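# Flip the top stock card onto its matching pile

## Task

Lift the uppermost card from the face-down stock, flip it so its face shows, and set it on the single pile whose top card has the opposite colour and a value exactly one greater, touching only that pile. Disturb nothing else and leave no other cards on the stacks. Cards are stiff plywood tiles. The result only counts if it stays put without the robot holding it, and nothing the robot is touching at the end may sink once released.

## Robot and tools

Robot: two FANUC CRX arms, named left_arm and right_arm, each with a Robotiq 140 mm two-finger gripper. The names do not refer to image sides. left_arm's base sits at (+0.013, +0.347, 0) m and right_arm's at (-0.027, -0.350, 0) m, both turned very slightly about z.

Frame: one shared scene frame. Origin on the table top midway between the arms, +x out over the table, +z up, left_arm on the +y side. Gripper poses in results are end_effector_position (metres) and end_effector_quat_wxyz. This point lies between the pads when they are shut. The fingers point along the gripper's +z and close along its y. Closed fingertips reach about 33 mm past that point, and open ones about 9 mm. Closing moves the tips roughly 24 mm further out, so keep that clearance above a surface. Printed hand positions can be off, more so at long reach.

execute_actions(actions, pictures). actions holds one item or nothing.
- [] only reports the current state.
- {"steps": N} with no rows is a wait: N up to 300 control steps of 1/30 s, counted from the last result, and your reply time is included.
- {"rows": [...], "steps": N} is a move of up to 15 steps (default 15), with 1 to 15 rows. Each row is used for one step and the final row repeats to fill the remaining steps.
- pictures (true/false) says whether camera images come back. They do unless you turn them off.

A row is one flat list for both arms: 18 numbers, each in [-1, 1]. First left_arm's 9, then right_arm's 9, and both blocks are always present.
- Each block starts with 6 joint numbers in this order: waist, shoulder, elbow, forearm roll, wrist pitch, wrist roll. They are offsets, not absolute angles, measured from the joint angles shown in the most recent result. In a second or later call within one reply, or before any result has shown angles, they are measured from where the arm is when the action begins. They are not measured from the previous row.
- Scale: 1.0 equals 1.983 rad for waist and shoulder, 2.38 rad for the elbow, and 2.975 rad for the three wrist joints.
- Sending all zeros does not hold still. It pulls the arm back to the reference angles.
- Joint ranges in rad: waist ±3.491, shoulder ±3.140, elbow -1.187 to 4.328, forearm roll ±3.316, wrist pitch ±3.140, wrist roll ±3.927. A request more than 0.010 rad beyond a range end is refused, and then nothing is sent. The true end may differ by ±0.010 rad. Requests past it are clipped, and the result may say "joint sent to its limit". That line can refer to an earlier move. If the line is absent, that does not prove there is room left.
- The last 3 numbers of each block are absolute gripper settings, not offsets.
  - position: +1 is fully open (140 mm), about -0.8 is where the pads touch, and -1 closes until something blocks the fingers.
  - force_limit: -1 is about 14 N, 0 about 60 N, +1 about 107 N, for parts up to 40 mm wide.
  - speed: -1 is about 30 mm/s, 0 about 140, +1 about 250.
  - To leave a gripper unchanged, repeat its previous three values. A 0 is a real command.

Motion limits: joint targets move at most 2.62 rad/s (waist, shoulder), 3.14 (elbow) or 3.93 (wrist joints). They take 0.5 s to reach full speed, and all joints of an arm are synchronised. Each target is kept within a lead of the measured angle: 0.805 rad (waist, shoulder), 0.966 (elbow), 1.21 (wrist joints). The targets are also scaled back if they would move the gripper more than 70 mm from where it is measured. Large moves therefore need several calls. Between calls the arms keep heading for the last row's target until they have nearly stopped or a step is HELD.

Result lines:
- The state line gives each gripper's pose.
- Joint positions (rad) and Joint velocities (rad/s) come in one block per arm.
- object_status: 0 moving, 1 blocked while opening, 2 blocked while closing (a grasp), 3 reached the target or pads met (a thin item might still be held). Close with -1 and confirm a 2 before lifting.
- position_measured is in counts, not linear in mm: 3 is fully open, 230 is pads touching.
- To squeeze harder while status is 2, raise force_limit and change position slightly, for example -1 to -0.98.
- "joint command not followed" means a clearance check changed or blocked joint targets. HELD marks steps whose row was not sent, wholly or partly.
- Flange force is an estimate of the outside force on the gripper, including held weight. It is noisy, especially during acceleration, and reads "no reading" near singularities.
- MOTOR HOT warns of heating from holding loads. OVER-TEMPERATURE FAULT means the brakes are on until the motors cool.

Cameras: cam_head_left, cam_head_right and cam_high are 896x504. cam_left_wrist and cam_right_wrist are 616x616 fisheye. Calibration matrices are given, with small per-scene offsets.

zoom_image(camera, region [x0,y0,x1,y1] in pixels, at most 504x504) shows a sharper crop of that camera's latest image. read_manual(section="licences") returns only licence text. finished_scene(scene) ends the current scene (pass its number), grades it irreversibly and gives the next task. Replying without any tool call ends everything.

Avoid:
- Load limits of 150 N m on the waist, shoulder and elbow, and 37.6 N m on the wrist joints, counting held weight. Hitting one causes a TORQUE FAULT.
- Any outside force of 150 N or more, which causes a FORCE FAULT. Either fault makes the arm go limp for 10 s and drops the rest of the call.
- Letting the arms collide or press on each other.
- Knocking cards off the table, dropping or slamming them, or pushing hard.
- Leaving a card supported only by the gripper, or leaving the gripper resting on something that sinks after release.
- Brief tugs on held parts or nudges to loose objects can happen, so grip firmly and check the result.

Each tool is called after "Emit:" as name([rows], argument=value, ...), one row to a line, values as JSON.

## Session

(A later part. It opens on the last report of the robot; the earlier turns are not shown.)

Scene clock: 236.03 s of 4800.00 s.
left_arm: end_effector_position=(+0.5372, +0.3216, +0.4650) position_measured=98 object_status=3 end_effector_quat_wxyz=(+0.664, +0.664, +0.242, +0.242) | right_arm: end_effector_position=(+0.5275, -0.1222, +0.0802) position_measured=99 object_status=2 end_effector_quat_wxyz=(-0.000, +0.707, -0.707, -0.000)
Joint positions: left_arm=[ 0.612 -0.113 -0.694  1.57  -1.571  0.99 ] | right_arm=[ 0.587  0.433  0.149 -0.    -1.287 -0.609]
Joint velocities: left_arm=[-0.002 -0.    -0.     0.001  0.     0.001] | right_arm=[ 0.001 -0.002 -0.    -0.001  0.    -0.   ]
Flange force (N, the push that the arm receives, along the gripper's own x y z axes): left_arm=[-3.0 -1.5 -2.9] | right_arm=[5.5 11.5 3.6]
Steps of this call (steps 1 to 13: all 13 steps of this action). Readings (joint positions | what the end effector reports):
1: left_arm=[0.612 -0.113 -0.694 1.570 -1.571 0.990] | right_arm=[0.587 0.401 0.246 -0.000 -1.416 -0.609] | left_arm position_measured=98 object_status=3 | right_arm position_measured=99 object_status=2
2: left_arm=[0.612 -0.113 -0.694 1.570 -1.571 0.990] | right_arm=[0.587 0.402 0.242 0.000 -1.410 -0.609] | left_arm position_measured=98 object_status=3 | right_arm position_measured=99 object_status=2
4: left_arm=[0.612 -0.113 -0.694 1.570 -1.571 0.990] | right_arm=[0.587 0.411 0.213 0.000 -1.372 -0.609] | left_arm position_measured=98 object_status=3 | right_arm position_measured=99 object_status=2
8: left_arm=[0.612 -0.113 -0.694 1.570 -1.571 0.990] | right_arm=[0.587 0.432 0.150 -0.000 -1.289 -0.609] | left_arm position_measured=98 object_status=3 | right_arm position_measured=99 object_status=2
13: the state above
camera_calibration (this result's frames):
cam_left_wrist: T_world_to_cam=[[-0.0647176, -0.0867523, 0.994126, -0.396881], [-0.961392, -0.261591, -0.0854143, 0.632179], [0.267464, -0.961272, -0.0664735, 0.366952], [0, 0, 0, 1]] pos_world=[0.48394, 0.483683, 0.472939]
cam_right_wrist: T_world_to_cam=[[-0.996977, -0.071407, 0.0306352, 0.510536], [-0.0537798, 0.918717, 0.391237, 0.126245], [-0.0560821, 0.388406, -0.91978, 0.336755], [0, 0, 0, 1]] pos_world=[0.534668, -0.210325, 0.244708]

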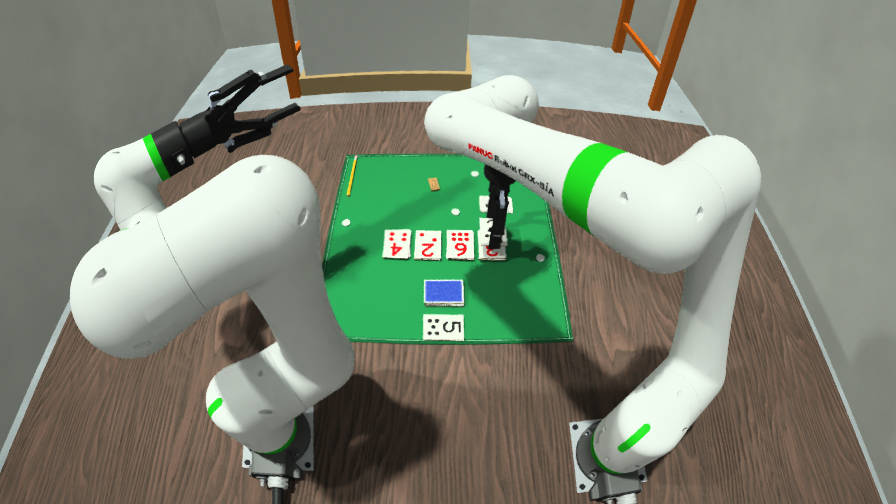

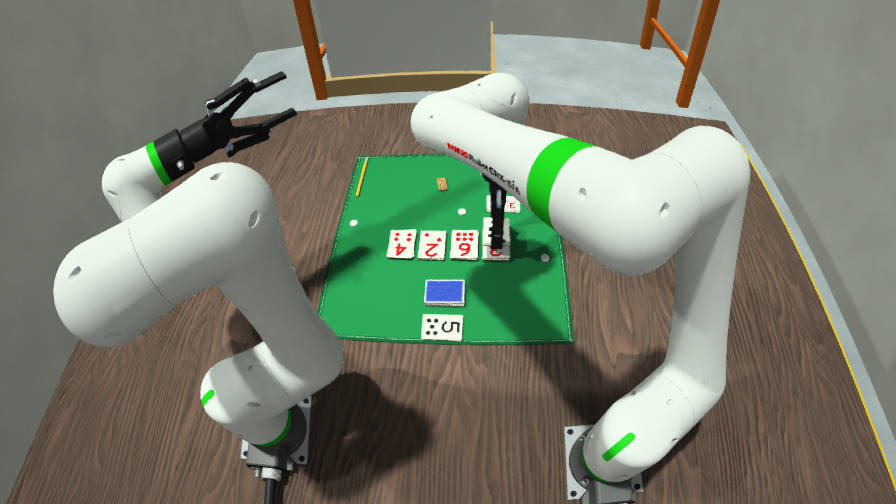

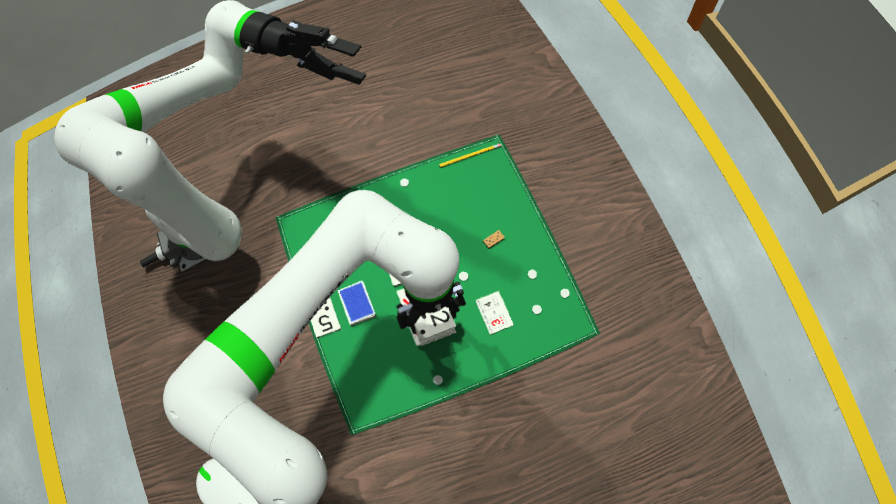

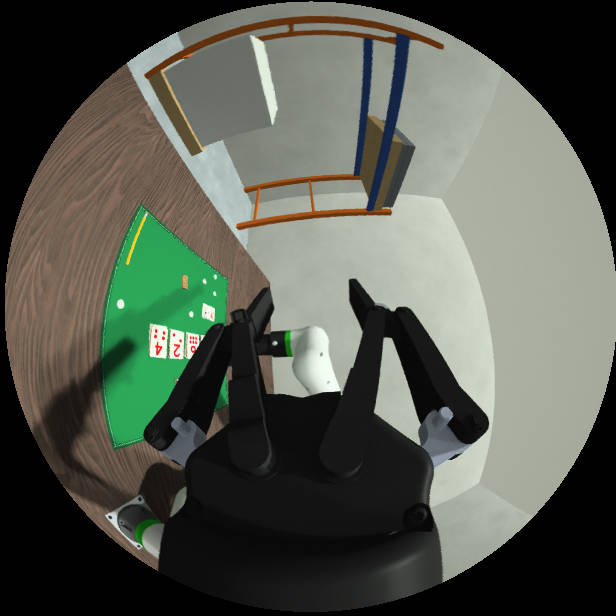

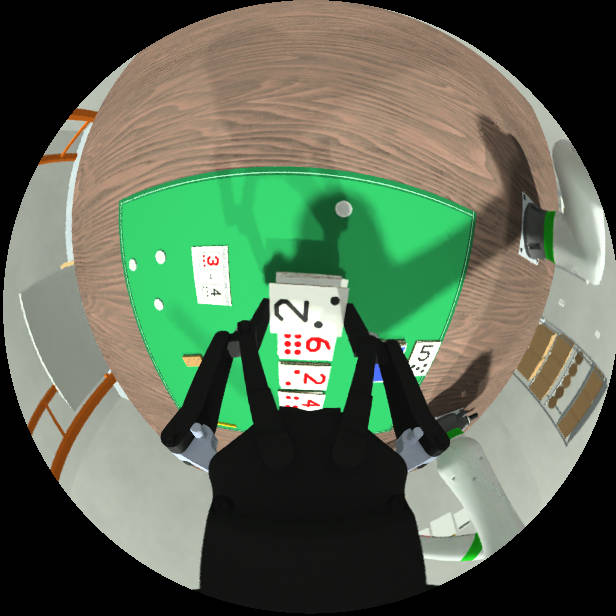

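Emit:
execute_actions([
  {"rows": [[0,0,0,0,0,0,0.25,-0.4,0,0.0035,0.0077,-0.02584,0,0.0258,0.0061,0.0,-0.1,-0.9]], "steps": 12},
])

Emit:
zoom_image(camera="cam_right_wrist", region=[255, 262, 365, 352])

Emit:
zoom_image(camera="cam_head_right", region=[465, 220, 525, 270])

Scene clock: 253.37 s of 4800.00 s.
left_arm: end_effector_position=(+0.5372, +0.3216, +0.4650) position_measured=98 object_status=3 end_effector_quat_wxyz=(+0.664, +0.664, +0.242, +0.242) | right_arm: end_effector_position=(+0.5220, -0.1212, +0.0462) position_measured=99 object_status=2 end_effector_quat_wxyz=(-0.000, +0.716, -0.698, -0.000)
Joint positions: left_arm=[ 0.612 -0.113 -0.694  1.57  -1.571  0.99 ] | right_arm=[ 0.594  0.448  0.087 -0.    -1.21  -0.591]
Joint velocities: left_arm=[ 0.    -0.     0.     0.002  0.     0.   ] | right_arm=[ 0.001 -0.001 -0.    -0.001 -0.    -0.   ]
Flange force (N, the push that the arm receives, along the gripper's own x y z axes): left_arm=[-3.6 -3.2 -3.3] | right_arm=[3.3 8.9 -5.5]
Steps of this call (steps 1 to 15: the robot went on to your last target; steps 16 to 90: nothing new was sent; then 13.93 s passed at rest; steps 91 to 102: all 12 steps of this action). Readings (joint positions | what the end effector reports):
91: left_arm=[0.612 -0.113 -0.694 1.570 -1.571 0.990] | right_arm=[0.587 0.433 0.148 -0.000 -1.286 -0.609] | left_arm position_measured=98 object_status=3 | right_arm position_measured=99 object_status=2
92: left_arm=[0.612 -0.113 -0.694 1.570 -1.571 0.990] | right_arm=[0.587 0.434 0.144 0.000 -1.280 -0.608] | left_arm position_measured=98 object_status=3 | right_arm position_measured=99 object_status=2
94: left_arm=[0.612 -0.113 -0.694 1.570 -1.571 0.990] | right_arm=[0.591 0.441 0.114 0.000 -1.243 -0.599] | left_arm position_measured=98 object_status=3 | right_arm position_measured=99 object_status=2
98: left_arm=[0.612 -0.113 -0.694 1.570 -1.571 0.990] | right_arm=[0.594 0.448 0.087 -0.000 -1.210 -0.591] | left_arm position_measured=98 object_status=3 | right_arm position_measured=99 object_status=2
102: the state above
camera_calibration (this result's frames):
cam_left_wrist: T_world_to_cam=[[-0.0647175, -0.0867524, 0.994126, -0.396881], [-0.961392, -0.261591, -0.0854143, 0.632179], [0.267464, -0.961272, -0.0664736, 0.366952], [0, 0, 0, 1]] pos_world=[0.48394, 0.483683, 0.472939]
cam_right_wrist: T_world_to_cam=[[-0.994876, -0.0963303, 0.0306877, 0.502067], [-0.0767297, 0.917083, 0.391242, 0.150047], [-0.0658317, 0.386883, -0.919776, 0.309652], [0, 0, 0, 1]] pos_world=[0.531392, -0.20904, 0.210698]

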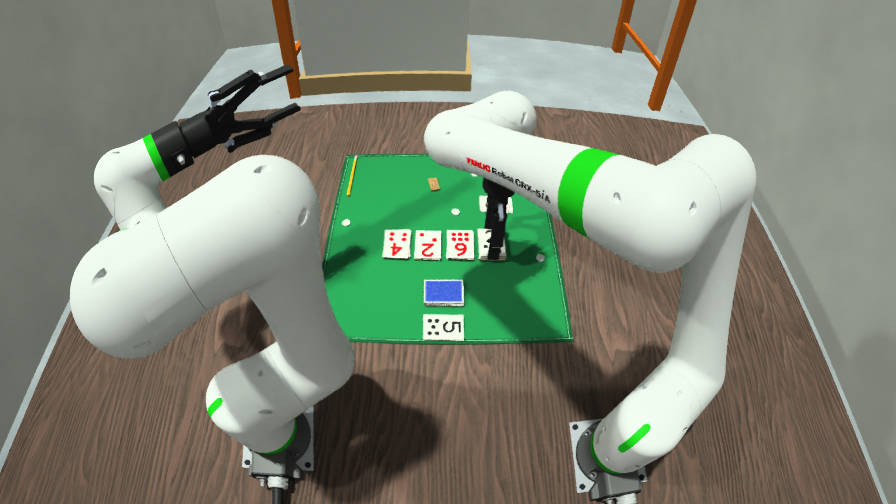

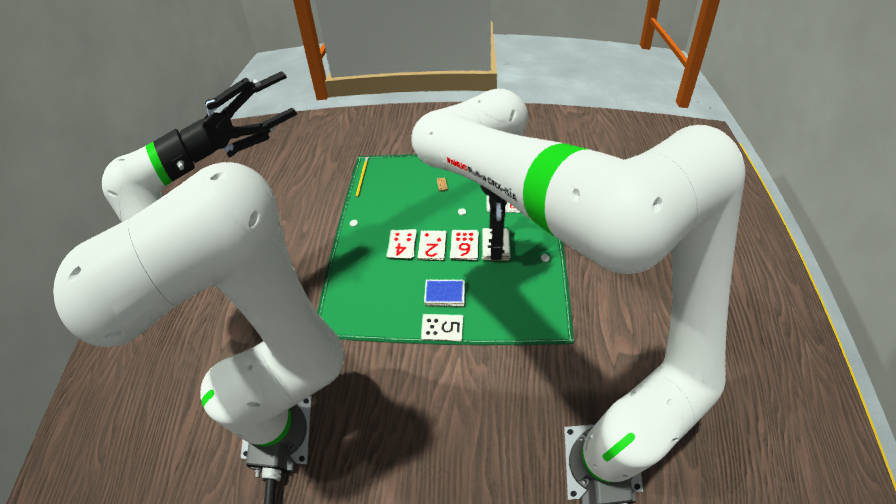

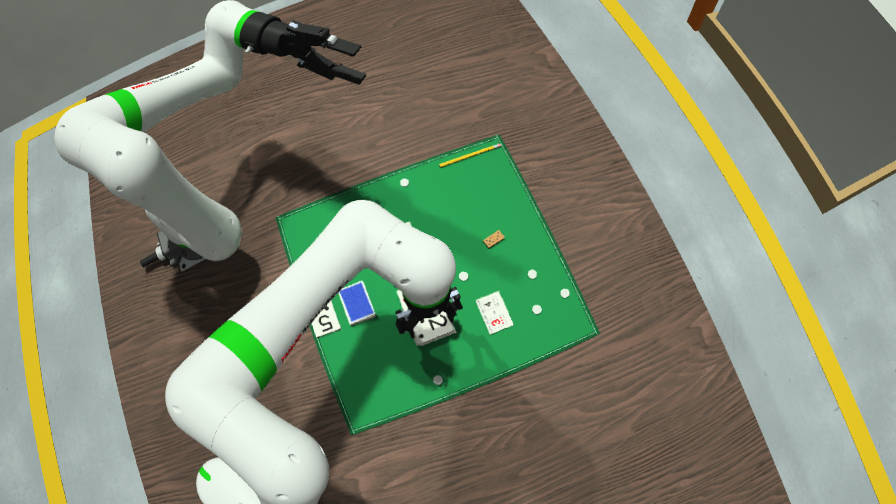

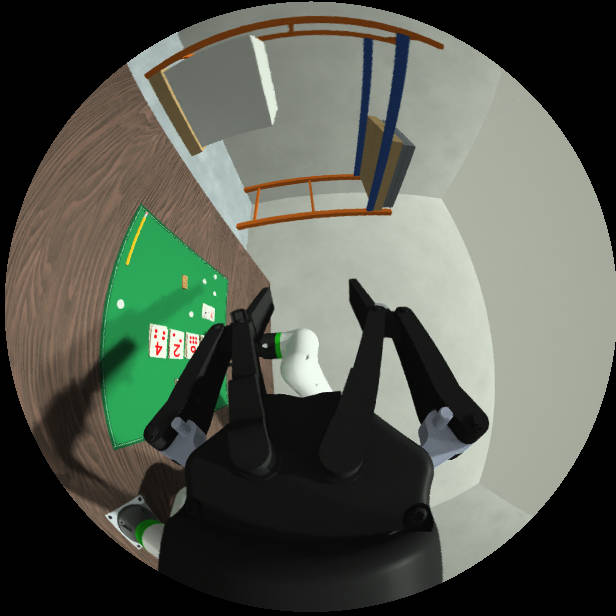

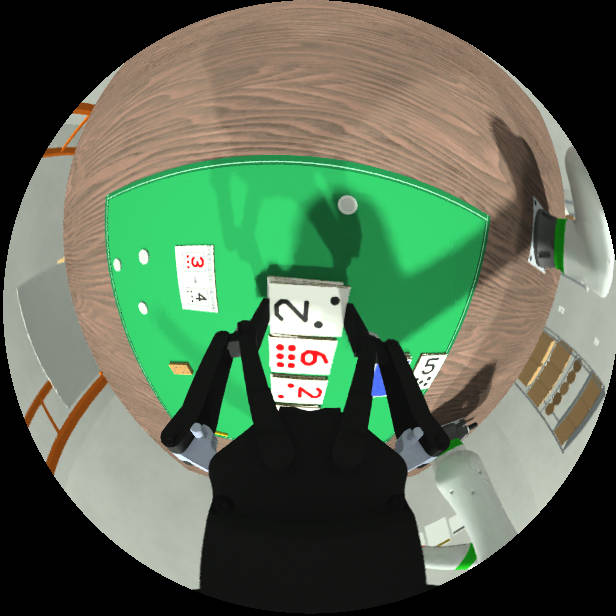

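Region (255, 262, 365, 352) of cam_right_wrist's 616x616 image, scaled by 4.582, with more detail than that image has; it fills the top 412 rows of this view, and the rest is white.

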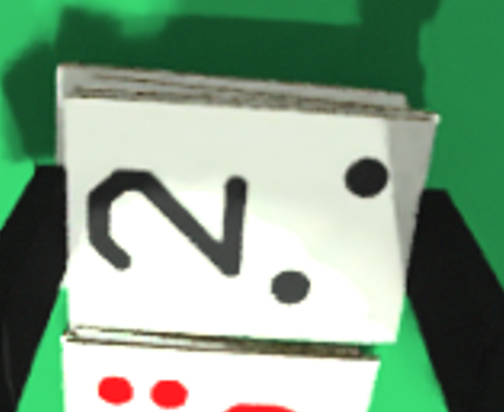

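Region (465, 220, 525, 270) of cam_head_right's 896x504 image, scaled by 8.400, with more detail than that image has.

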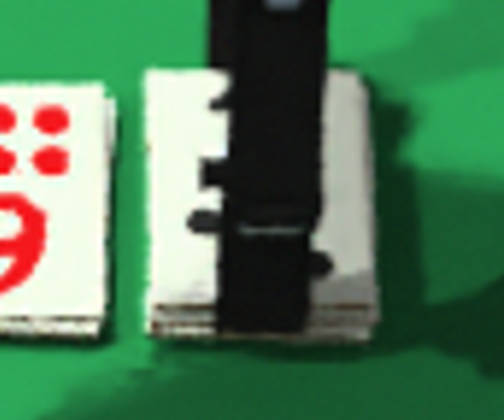

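Emit:
execute_actions([
  {"rows": [[0,0,0,0,0,0,0.25,-0.4,0,0,0.001344,-0.001524,0,0.002115,0,0.0,-0.1,-0.9]], "steps": 7},
], pictures=false)

Emit:
execute_actions([
  {"rows": [[0,0,0,0,0,0,0.25,-0.4,0,0,0.000314,-0.000356,0,0.000494,0,0.0,-0.1,-0.9]], "steps": 5},
], pictures=false)

Emit:
execute_actions([
  {"rows": [[0,0,0,0,0,0,0.25,-0.4,0,0,0.000314,-0.000356,0,0.000494,0,0.0,-0.1,-0.9]], "steps": 5},
], pictures=false)

Scene clock: 259.60 s of 4800.00 s.
left_arm: end_effector_position=(+0.5372, +0.3216, +0.4650) position_measured=98 object_status=3 end_effector_quat_wxyz=(+0.664, +0.664, +0.242, +0.242) | right_arm: end_effector_position=(+0.5220, -0.1212, +0.0432) position_measured=99 object_status=2 end_effector_quat_wxyz=(-0.000, +0.716, -0.698, +0.000)
Joint positions: left_arm=[ 0.612 -0.113 -0.694  1.57  -1.571  0.99 ] | right_arm=[ 0.594  0.451  0.084 -0.    -1.204 -0.591]
Joint velocities: left_arm=[-0.    -0.001  0.    -0.001 -0.    -0.   ] | right_arm=[ 0.    -0.     0.    -0.     0.001  0.001]
Flange force (N, the push that the arm receives, along the gripper's own x y z axes): left_arm=[-2.6 -2.8 -2.4] | right_arm=[3.8 8.0 1.5]
Steps of this call (steps 1 to 15: the robot went on to your last target; steps 16 to 90: nothing new was sent; then 3.00 s passed at rest; steps 91 to 97: all 7 steps of this action). Readings (joint positions | what the end effector reports):
91: left_arm=[0.612 -0.113 -0.694 1.570 -1.571 0.990] | right_arm=[0.594 0.448 0.087 -0.000 -1.209 -0.591] | left_arm position_measured=98 object_status=3 | right_arm position_measured=99 object_status=2
92: left_arm=[0.612 -0.113 -0.694 1.570 -1.571 0.990] | right_arm=[0.594 0.449 0.085 -0.000 -1.205 -0.591] | left_arm position_measured=98 object_status=3 | right_arm position_measured=99 object_status=2
94: left_arm=[0.612 -0.113 -0.694 1.570 -1.571 0.990] | right_arm=[0.594 0.451 0.084 -0.000 -1.204 -0.591] | left_arm position_measured=98 object_status=3 | right_arm position_measured=99 object_status=2
97: the state above

Scene clock: 259.77 s of 4800.00 s.
left_arm: end_effector_position=(+0.5372, +0.3216, +0.4650) position_measured=98 object_status=3 end_effector_quat_wxyz=(+0.664, +0.664, +0.242, +0.242) | right_arm: end_effector_position=(+0.5221, -0.1211, +0.0426) position_measured=99 object_status=2 end_effector_quat_wxyz=(-0.000, +0.716, -0.698, +0.000)
Joint positions: left_arm=[ 0.612 -0.113 -0.694  1.57  -1.571  0.99 ] | right_arm=[ 0.594  0.451  0.083 -0.    -1.202 -0.591]
Joint velocities: left_arm=[-0.  0. -0. -0.  0. -0.] | right_arm=[ 0.     0.    -0.001 -0.     0.     0.   ]
Flange force (N, the push that the arm receives, along the gripper's own x y z axes): left_arm=[-3.6 -2.4 -2.0] | right_arm=[3.1 9.5 -21.6]
Steps of this call (steps 1 to 5: all 5 steps of this action). Readings (joint positions | what the end effector reports):
1: left_arm=[0.612 -0.113 -0.694 1.570 -1.571 0.990] | right_arm=[0.594 0.451 0.084 -0.000 -1.203 -0.591] | left_arm position_measured=98 object_status=3 | right_arm position_measured=99 object_status=2
2: left_arm=[0.612 -0.113 -0.694 1.570 -1.571 0.990] | right_arm=[0.594 0.451 0.083 -0.000 -1.202 -0.591] | left_arm position_measured=98 object_status=3 | right_arm position_measured=99 object_status=2
4: left_arm=[0.612 -0.113 -0.694 1.570 -1.571 0.990] | right_arm=[0.594 0.451 0.083 -0.000 -1.202 -0.591] | left_arm position_measured=98 object_status=3 | right_arm position_measured=99 object_status=2
5: the state above

Scene clock: 259.93 s of 4800.00 s.
left_arm: end_effector_position=(+0.5372, +0.3216, +0.4650) position_measured=98 object_status=3 end_effector_quat_wxyz=(+0.664, +0.664, +0.242, +0.242) | right_arm: end_effector_position=(+0.5222, -0.1211, +0.0421) position_measured=99 object_status=2 end_effector_quat_wxyz=(-0.000, +0.716, -0.698, +0.000)
Joint positions: left_arm=[ 0.612 -0.113 -0.694  1.57  -1.571  0.99 ] | right_arm=[ 0.594  0.452  0.082 -0.    -1.201 -0.591]
Joint velocities: left_arm=[-0.    -0.    -0.    -0.001  0.     0.001] | right_arm=[-0.001  0.004 -0.001 -0.     0.002  0.001]
Flange force (N, the push that the arm receives, along the gripper's own x y z axes): left_arm=[-3.5 -2.3 -2.4] | right_arm=[5.8 21.0 -47.8]
Steps of this call (steps 1 to 5: all 5 steps of this action). Readings (joint positions | what the end effector reports):
1: left_arm=[0.612 -0.113 -0.694 1.570 -1.571 0.990] | right_arm=[0.594 0.451 0.083 -0.000 -1.202 -0.591] | left_arm position_measured=98 object_status=3 | right_arm position_measured=99 object_status=2
2: left_arm=[0.612 -0.113 -0.694 1.570 -1.571 0.990] | right_arm=[0.594 0.452 0.083 -0.000 -1.201 -0.591] | left_arm position_measured=98 object_status=3 | right_arm position_measured=99 object_status=2
4: left_arm=[0.612 -0.113 -0.694 1.570 -1.571 0.990] | right_arm=[0.594 0.452 0.082 -0.000 -1.201 -0.591] | left_arm position_measured=98 object_status=3 | right_arm position_measured=99 object_status=2
5: the state above

Emit:
execute_actions(actions=[], pictures=false)

Scene clock: 272.97 s of 4800.00 s.
left_arm: end_effector_position=(+0.5372, +0.3216, +0.4650) position_measured=98 object_status=3 end_effector_quat_wxyz=(+0.664, +0.664, +0.242, +0.242) | right_arm: end_effector_position=(+0.5221, -0.1211, +0.0419) position_measured=99 object_status=2 end_effector_quat_wxyz=(-0.000, +0.716, -0.698, +0.000)
Joint positions: left_arm=[ 0.612 -0.113 -0.694  1.57  -1.571  0.99 ] | right_arm=[ 0.594  0.452  0.082 -0.    -1.201 -0.591]
Joint velocities: left_arm=[-0.     0.    -0.    -0.    -0.     0.001] | right_arm=[ 0.001  0.     0.    -0.001  0.     0.   ]
Flange force (N, the push that the arm receives, along the gripper's own x y z axes): left_arm=[-3.6 -2.7 -3.3] | right_arm=[3.6 21.4 -54.2]
Steps of this call (steps 1 to 15: the robot went on to your last target; steps 16 to 90: nothing new was sent; then 10.03 s passed at rest). Readings (joint positions | what the end effector reports):
1: left_arm=[0.612 -0.113 -0.694 1.570 -1.571 0.990] | right_arm=[0.594 0.452 0.082 -0.000 -1.201 -0.591] | left_arm position_measured=98 object_status=3 | right_arm position_measured=99 object_status=2
2: left_arm=[0.612 -0.113 -0.694 1.570 -1.571 0.990] | right_arm=[0.594 0.452 0.082 -0.000 -1.201 -0.591] | left_arm position_measured=98 object_status=3 | right_arm position_measured=99 object_status=2
4: left_arm=[0.612 -0.113 -0.694 1.570 -1.571 0.990] | right_arm=[0.594 0.452 0.082 -0.000 -1.201 -0.591] | left_arm position_measured=98 object_status=3 | right_arm position_measured=99 object_status=2
8: left_arm=[0.612 -0.113 -0.694 1.570 -1.571 0.990] | right_arm=[0.594 0.452 0.082 -0.000 -1.201 -0.591] | left_arm position_measured=98 object_status=3 | right_arm position_measured=99 object_status=2
90: the state above
All arms were judged still, so your last target was given up. Only a new action makes them travel on or press farther. Fingers that are still opening or closing keep moving.

Emit:
execute_actions([
  {"rows": [[0,0,0,0,0,0,0.25,-0.4,0, 0,-0.0005,0.00056,0,-0.00078,0,0.0,-0.1,-0.9],[0,0,0,0,0,0,0.25,-0.4,0, 0,-0.0005,0.00056,0,-0.00078,0,0.0,-0.1,-0.9],[0,0,0,0,0,0,0.25,-0.4,0, 0,-0.0005,0.00056,0,-0.00078,0,0.0,-0.1,-0.9],[0,0,0,0,0,0,0.25,-0.4,0, 0,-0.0005,0.00056,0,-0.00078,0,0.0,-0.1,-0.9],[0,0,0,0,0,0,0.25,-0.4,0, 0,-0.0005,0.00056,0,-0.00078,0,0.0,-0.1,-0.9],[0,0,0,0,0,0,0.25,-0.4,0, 0,-0.0005,0.00056,0,-0.00078,0,0.0,-0.1,-0.9],[0,0,0,0,0,0,0.25,-0.4,0, 0,-0.0005,0.00056,0,-0.00078,0,0.5,-0.1,-0.6]], "steps": 15},
], pictures=false)

Emit:
execute_actions([
  {"rows": [[0,0,0,0,0,0,0.25,-0.4,0, 0,-0.002,0.0025,0,-0.0033,0,0.5,-0.1,-0.6],[0,0,0,0,0,0,0.25,-0.4,0, 0,-0.002,0.0025,0,-0.0033,0,0.5,-0.1,-0.6],[0,0,0,0,0,0,0.25,-0.4,0, 0,-0.002,0.0025,0,-0.0033,0,0.5,-0.1,-0.6],[0,0,0,0,0,0,0.25,-0.4,0, 0,-0.031,0.062,0,-0.0703,0,0.5,-0.1,-0.6]], "steps": 15},
], pictures=false)

Emit:
execute_actions([
  {"steps": 8},
])

Scene clock: 279.77 s of 4800.00 s.
left_arm: end_effector_position=(+0.5372, +0.3216, +0.4650) position_measured=98 object_status=3 end_effector_quat_wxyz=(+0.664, +0.664, +0.242, +0.242) | right_arm: end_effector_position=(+0.5221, -0.1212, +0.0430) position_measured=68 object_status=0 end_effector_quat_wxyz=(-0.000, +0.716, -0.698, +0.000)
Joint positions: left_arm=[ 0.612 -0.113 -0.694  1.57  -1.571  0.99 ] | right_arm=[ 0.594  0.451  0.083 -0.    -1.203 -0.591]
Joint velocities: left_arm=[-0.    -0.001 -0.     0.    -0.     0.   ] | right_arm=[ 0.002 -0.     0.     0.     0.002 -0.001]
Flange force (N, the push that the arm receives, along the gripper's own x y z axes): left_arm=[-2.8 -2.7 -3.1] | right_arm=[4.3 6.3 -2.5]
Steps of this call (steps 1 to 90: nothing new was sent; then 3.30 s passed at rest; steps 91 to 105: all 15 steps of this action). Readings (joint positions | what the end effector reports):
91: left_arm=[0.612 -0.113 -0.694 1.570 -1.571 0.990] | right_arm=[0.594 0.452 0.082 -0.000 -1.201 -0.591] | left_arm position_measured=98 object_status=3 | right_arm position_measured=99 object_status=2
92: left_arm=[0.612 -0.113 -0.694 1.570 -1.571 0.990] | right_arm=[0.594 0.452 0.083 -0.000 -1.202 -0.591] | left_arm position_measured=98 object_status=3 | right_arm position_measured=99 object_status=2
94: left_arm=[0.612 -0.113 -0.694 1.570 -1.571 0.990] | right_arm=[0.594 0.451 0.083 -0.000 -1.203 -0.591] | left_arm position_measured=98 object_status=3 | right_arm position_measured=99 object_status=2
98: left_arm=[0.612 -0.113 -0.694 1.570 -1.571 0.990] | right_arm=[0.594 0.451 0.083 -0.000 -1.203 -0.591] | left_arm position_measured=98 object_status=3 | right_arm position_measured=99 object_status=0
105: the state above

Scene clock: 280.27 s of 4800.00 s.
left_arm: end_effector_position=(+0.5372, +0.3216, +0.4650) position_measured=98 object_status=3 end_effector_quat_wxyz=(+0.664, +0.664, +0.242, +0.242) | right_arm: end_effector_position=(+0.5222, -0.1210, +0.1398) position_measured=66 object_status=3 end_effector_quat_wxyz=(-0.000, +0.716, -0.698, -0.000)
Joint positions: left_arm=[ 0.612 -0.113 -0.694  1.57  -1.571  0.99 ] | right_arm=[ 0.594  0.39   0.231 -0.    -1.412 -0.591]
Joint velocities: left_arm=[ 0.    -0.002  0.    -0.     0.    -0.001] | right_arm=[ 0.    -0.    -0.     0.001 -0.004 -0.   ]
Flange force (N, the push that the arm receives, along the gripper's own x y z axes): left_arm=[-3.3 -3.2 -3.2] | right_arm=[1.9 5.0 6.5]
Steps of this call (steps 1 to 15: all 15 steps of this action). Readings (joint positions | what the end effector reports):
1: left_arm=[0.612 -0.113 -0.694 1.570 -1.571 0.990] | right_arm=[0.594 0.451 0.084 -0.000 -1.203 -0.591] | left_arm position_measured=98 object_status=3 | right_arm position_measured=66 object_status=0
2: left_arm=[0.612 -0.113 -0.694 1.570 -1.571 0.990] | right_arm=[0.594 0.449 0.087 -0.000 -1.208 -0.591] | left_arm position_measured=98 object_status=3 | right_arm position_measured=66 object_status=0
4: left_arm=[0.612 -0.113 -0.694 1.570 -1.571 0.990] | right_arm=[0.594 0.447 0.090 -0.000 -1.213 -0.591] | left_arm position_measured=98 object_status=3 | right_arm position_measured=66 object_status=0
8: left_arm=[0.612 -0.113 -0.694 1.570 -1.571 0.990] | right_arm=[0.594 0.425 0.144 -0.000 -1.290 -0.591] | left_arm position_measured=98 object_status=3 | right_arm position_measured=66 object_status=3
15: the state above

Scene clock: 280.53 s of 4800.00 s.
left_arm: end_effector_position=(+0.5372, +0.3216, +0.4650) position_measured=98 object_status=3 end_effector_quat_wxyz=(+0.664, +0.664, +0.242, +0.242) | right_arm: end_effector_position=(+0.5223, -0.1210, +0.1399) position_measured=66 object_status=3 end_effector_quat_wxyz=(-0.000, +0.716, -0.698, -0.000)
Joint positions: left_arm=[ 0.612 -0.113 -0.694  1.57  -1.571  0.99 ] | right_arm=[ 0.594  0.39   0.231 -0.    -1.412 -0.591]
Joint velocities: left_arm=[ 0.     0.002  0.     0.001 -0.    -0.001] | right_arm=[ 0.    -0.001  0.    -0.001  0.    -0.   ]
Flange force (N, the push that the arm receives, along the gripper's own x y z axes): left_arm=[-3.2 -3.5 -2.4] | right_arm=[3.1 7.1 -1.1]
Steps of this call (steps 1 to 8: the robot went on to your last target). Readings (joint positions | what the end effector reports):
1: left_arm=[0.612 -0.113 -0.694 1.570 -1.571 0.990] | right_arm=[0.594 0.390 0.231 -0.000 -1.412 -0.591] | left_arm position_measured=98 object_status=3 | right_arm position_measured=66 object_status=3
2: left_arm=[0.612 -0.113 -0.694 1.570 -1.571 0.990] | right_arm=[0.594 0.390 0.231 -0.000 -1.412 -0.591] | left_arm position_measured=98 object_status=3 | right_arm position_measured=66 object_status=3
4: left_arm=[0.612 -0.113 -0.694 1.570 -1.571 0.990] | right_arm=[0.594 0.390 0.231 -0.000 -1.412 -0.591] | left_arm position_measured=98 object_status=3 | right_arm position_measured=66 object_status=3
8: the state above
camera_calibration (this result's frames):
cam_left_wrist: T_world_to_cam=[[-0.0647172, -0.0867523, 0.994126, -0.396881], [-0.961392, -0.261591, -0.085414, 0.632179], [0.267464, -0.961272, -0.0664736, 0.366952], [0, 0, 0, 1]] pos_world=[0.48394, 0.483683, 0.472939]
cam_right_wrist: T_world_to_cam=[[-0.994866, -0.0964189, 0.0307276, 0.499431], [-0.0768071, 0.917143, 0.391087, 0.113344], [-0.0658897, 0.386719, -0.919841, 0.395806], [0, 0, 0, 1]] pos_world=[0.531652, -0.208864, 0.304405]

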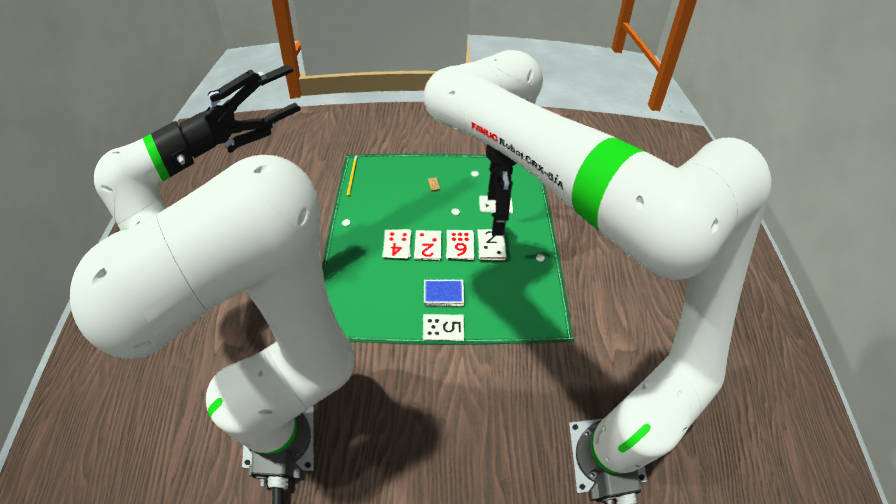

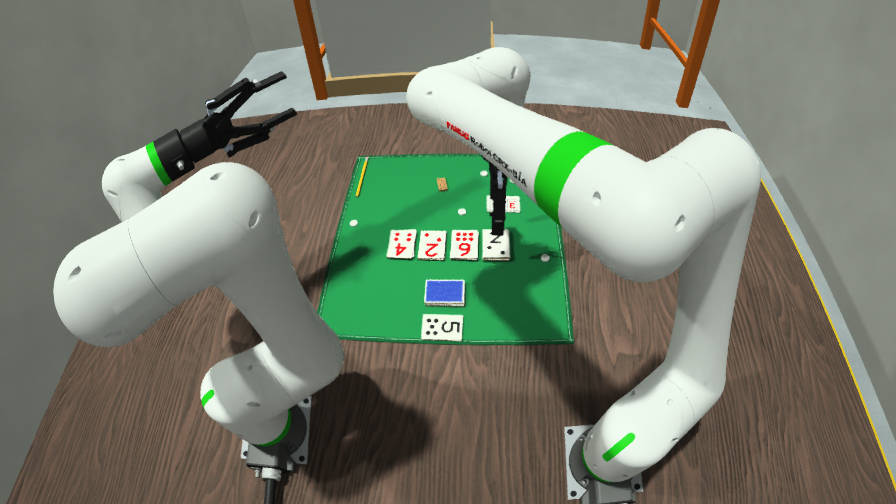

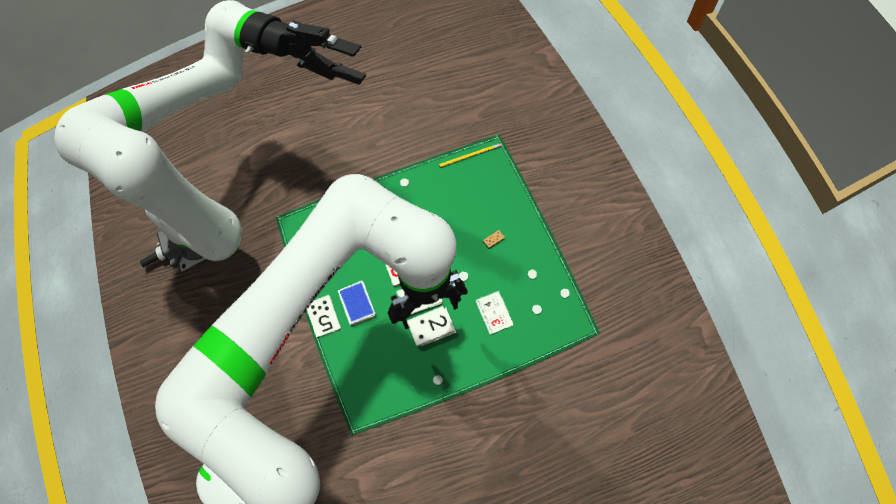

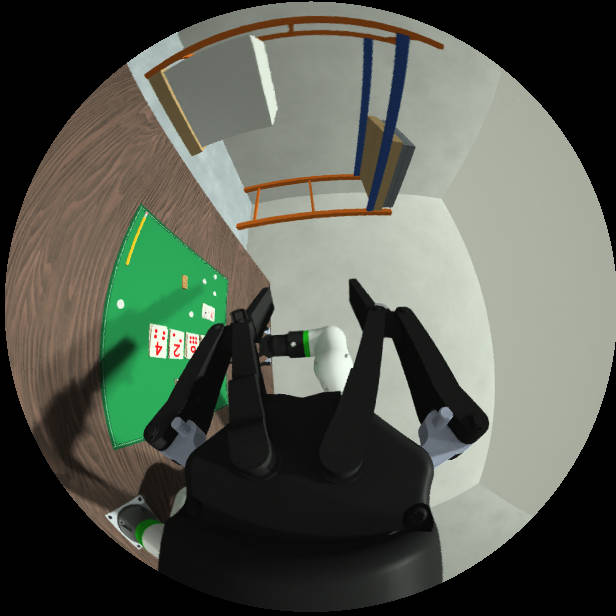

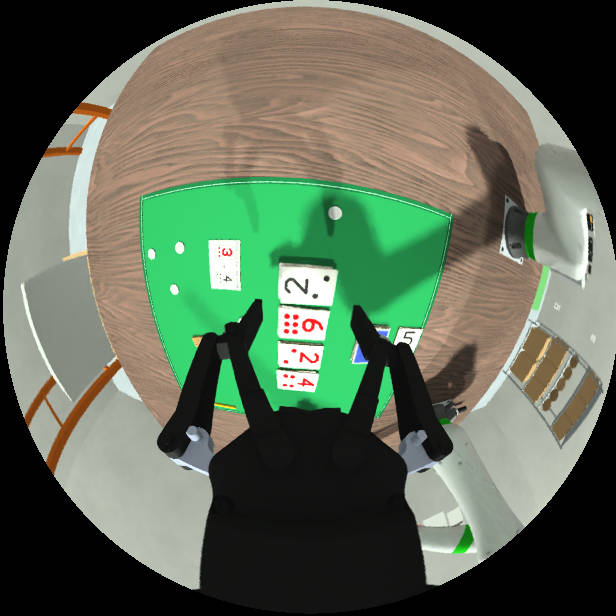

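Emit:
zoom_image(camera="cam_head_left", region=[375, 215, 525, 345])

Emit:
zoom_image(camera="cam_right_wrist", region=[260, 250, 360, 350])

Region (375, 215, 525, 345) of cam_head_left's 896x504 image, scaled by 3.360, with more detail than that image has; it fills the top 437 rows of this view, and the rest is white.

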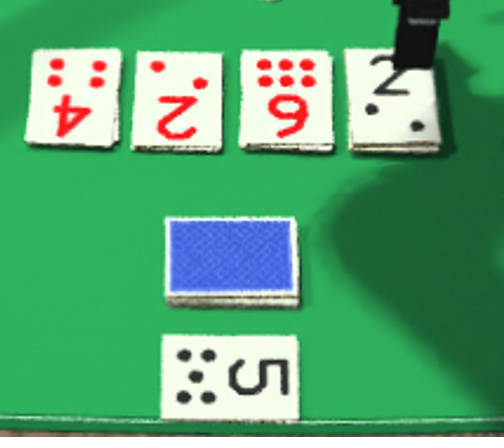

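Region (260, 250, 360, 350) of cam_right_wrist's 616x616 image, scaled by 5.040, with more detail than that image has.

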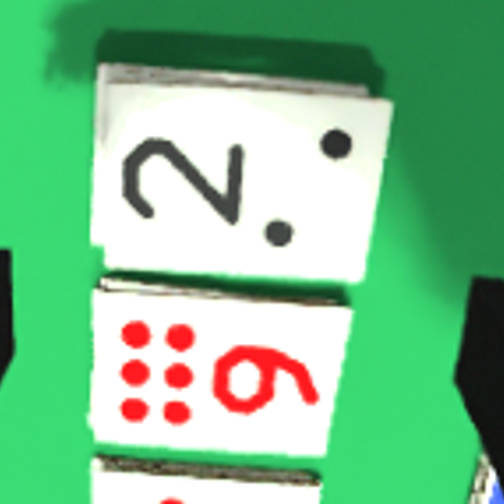

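Emit:
finished_scene(scene=1)

The scene is finished: the task was done.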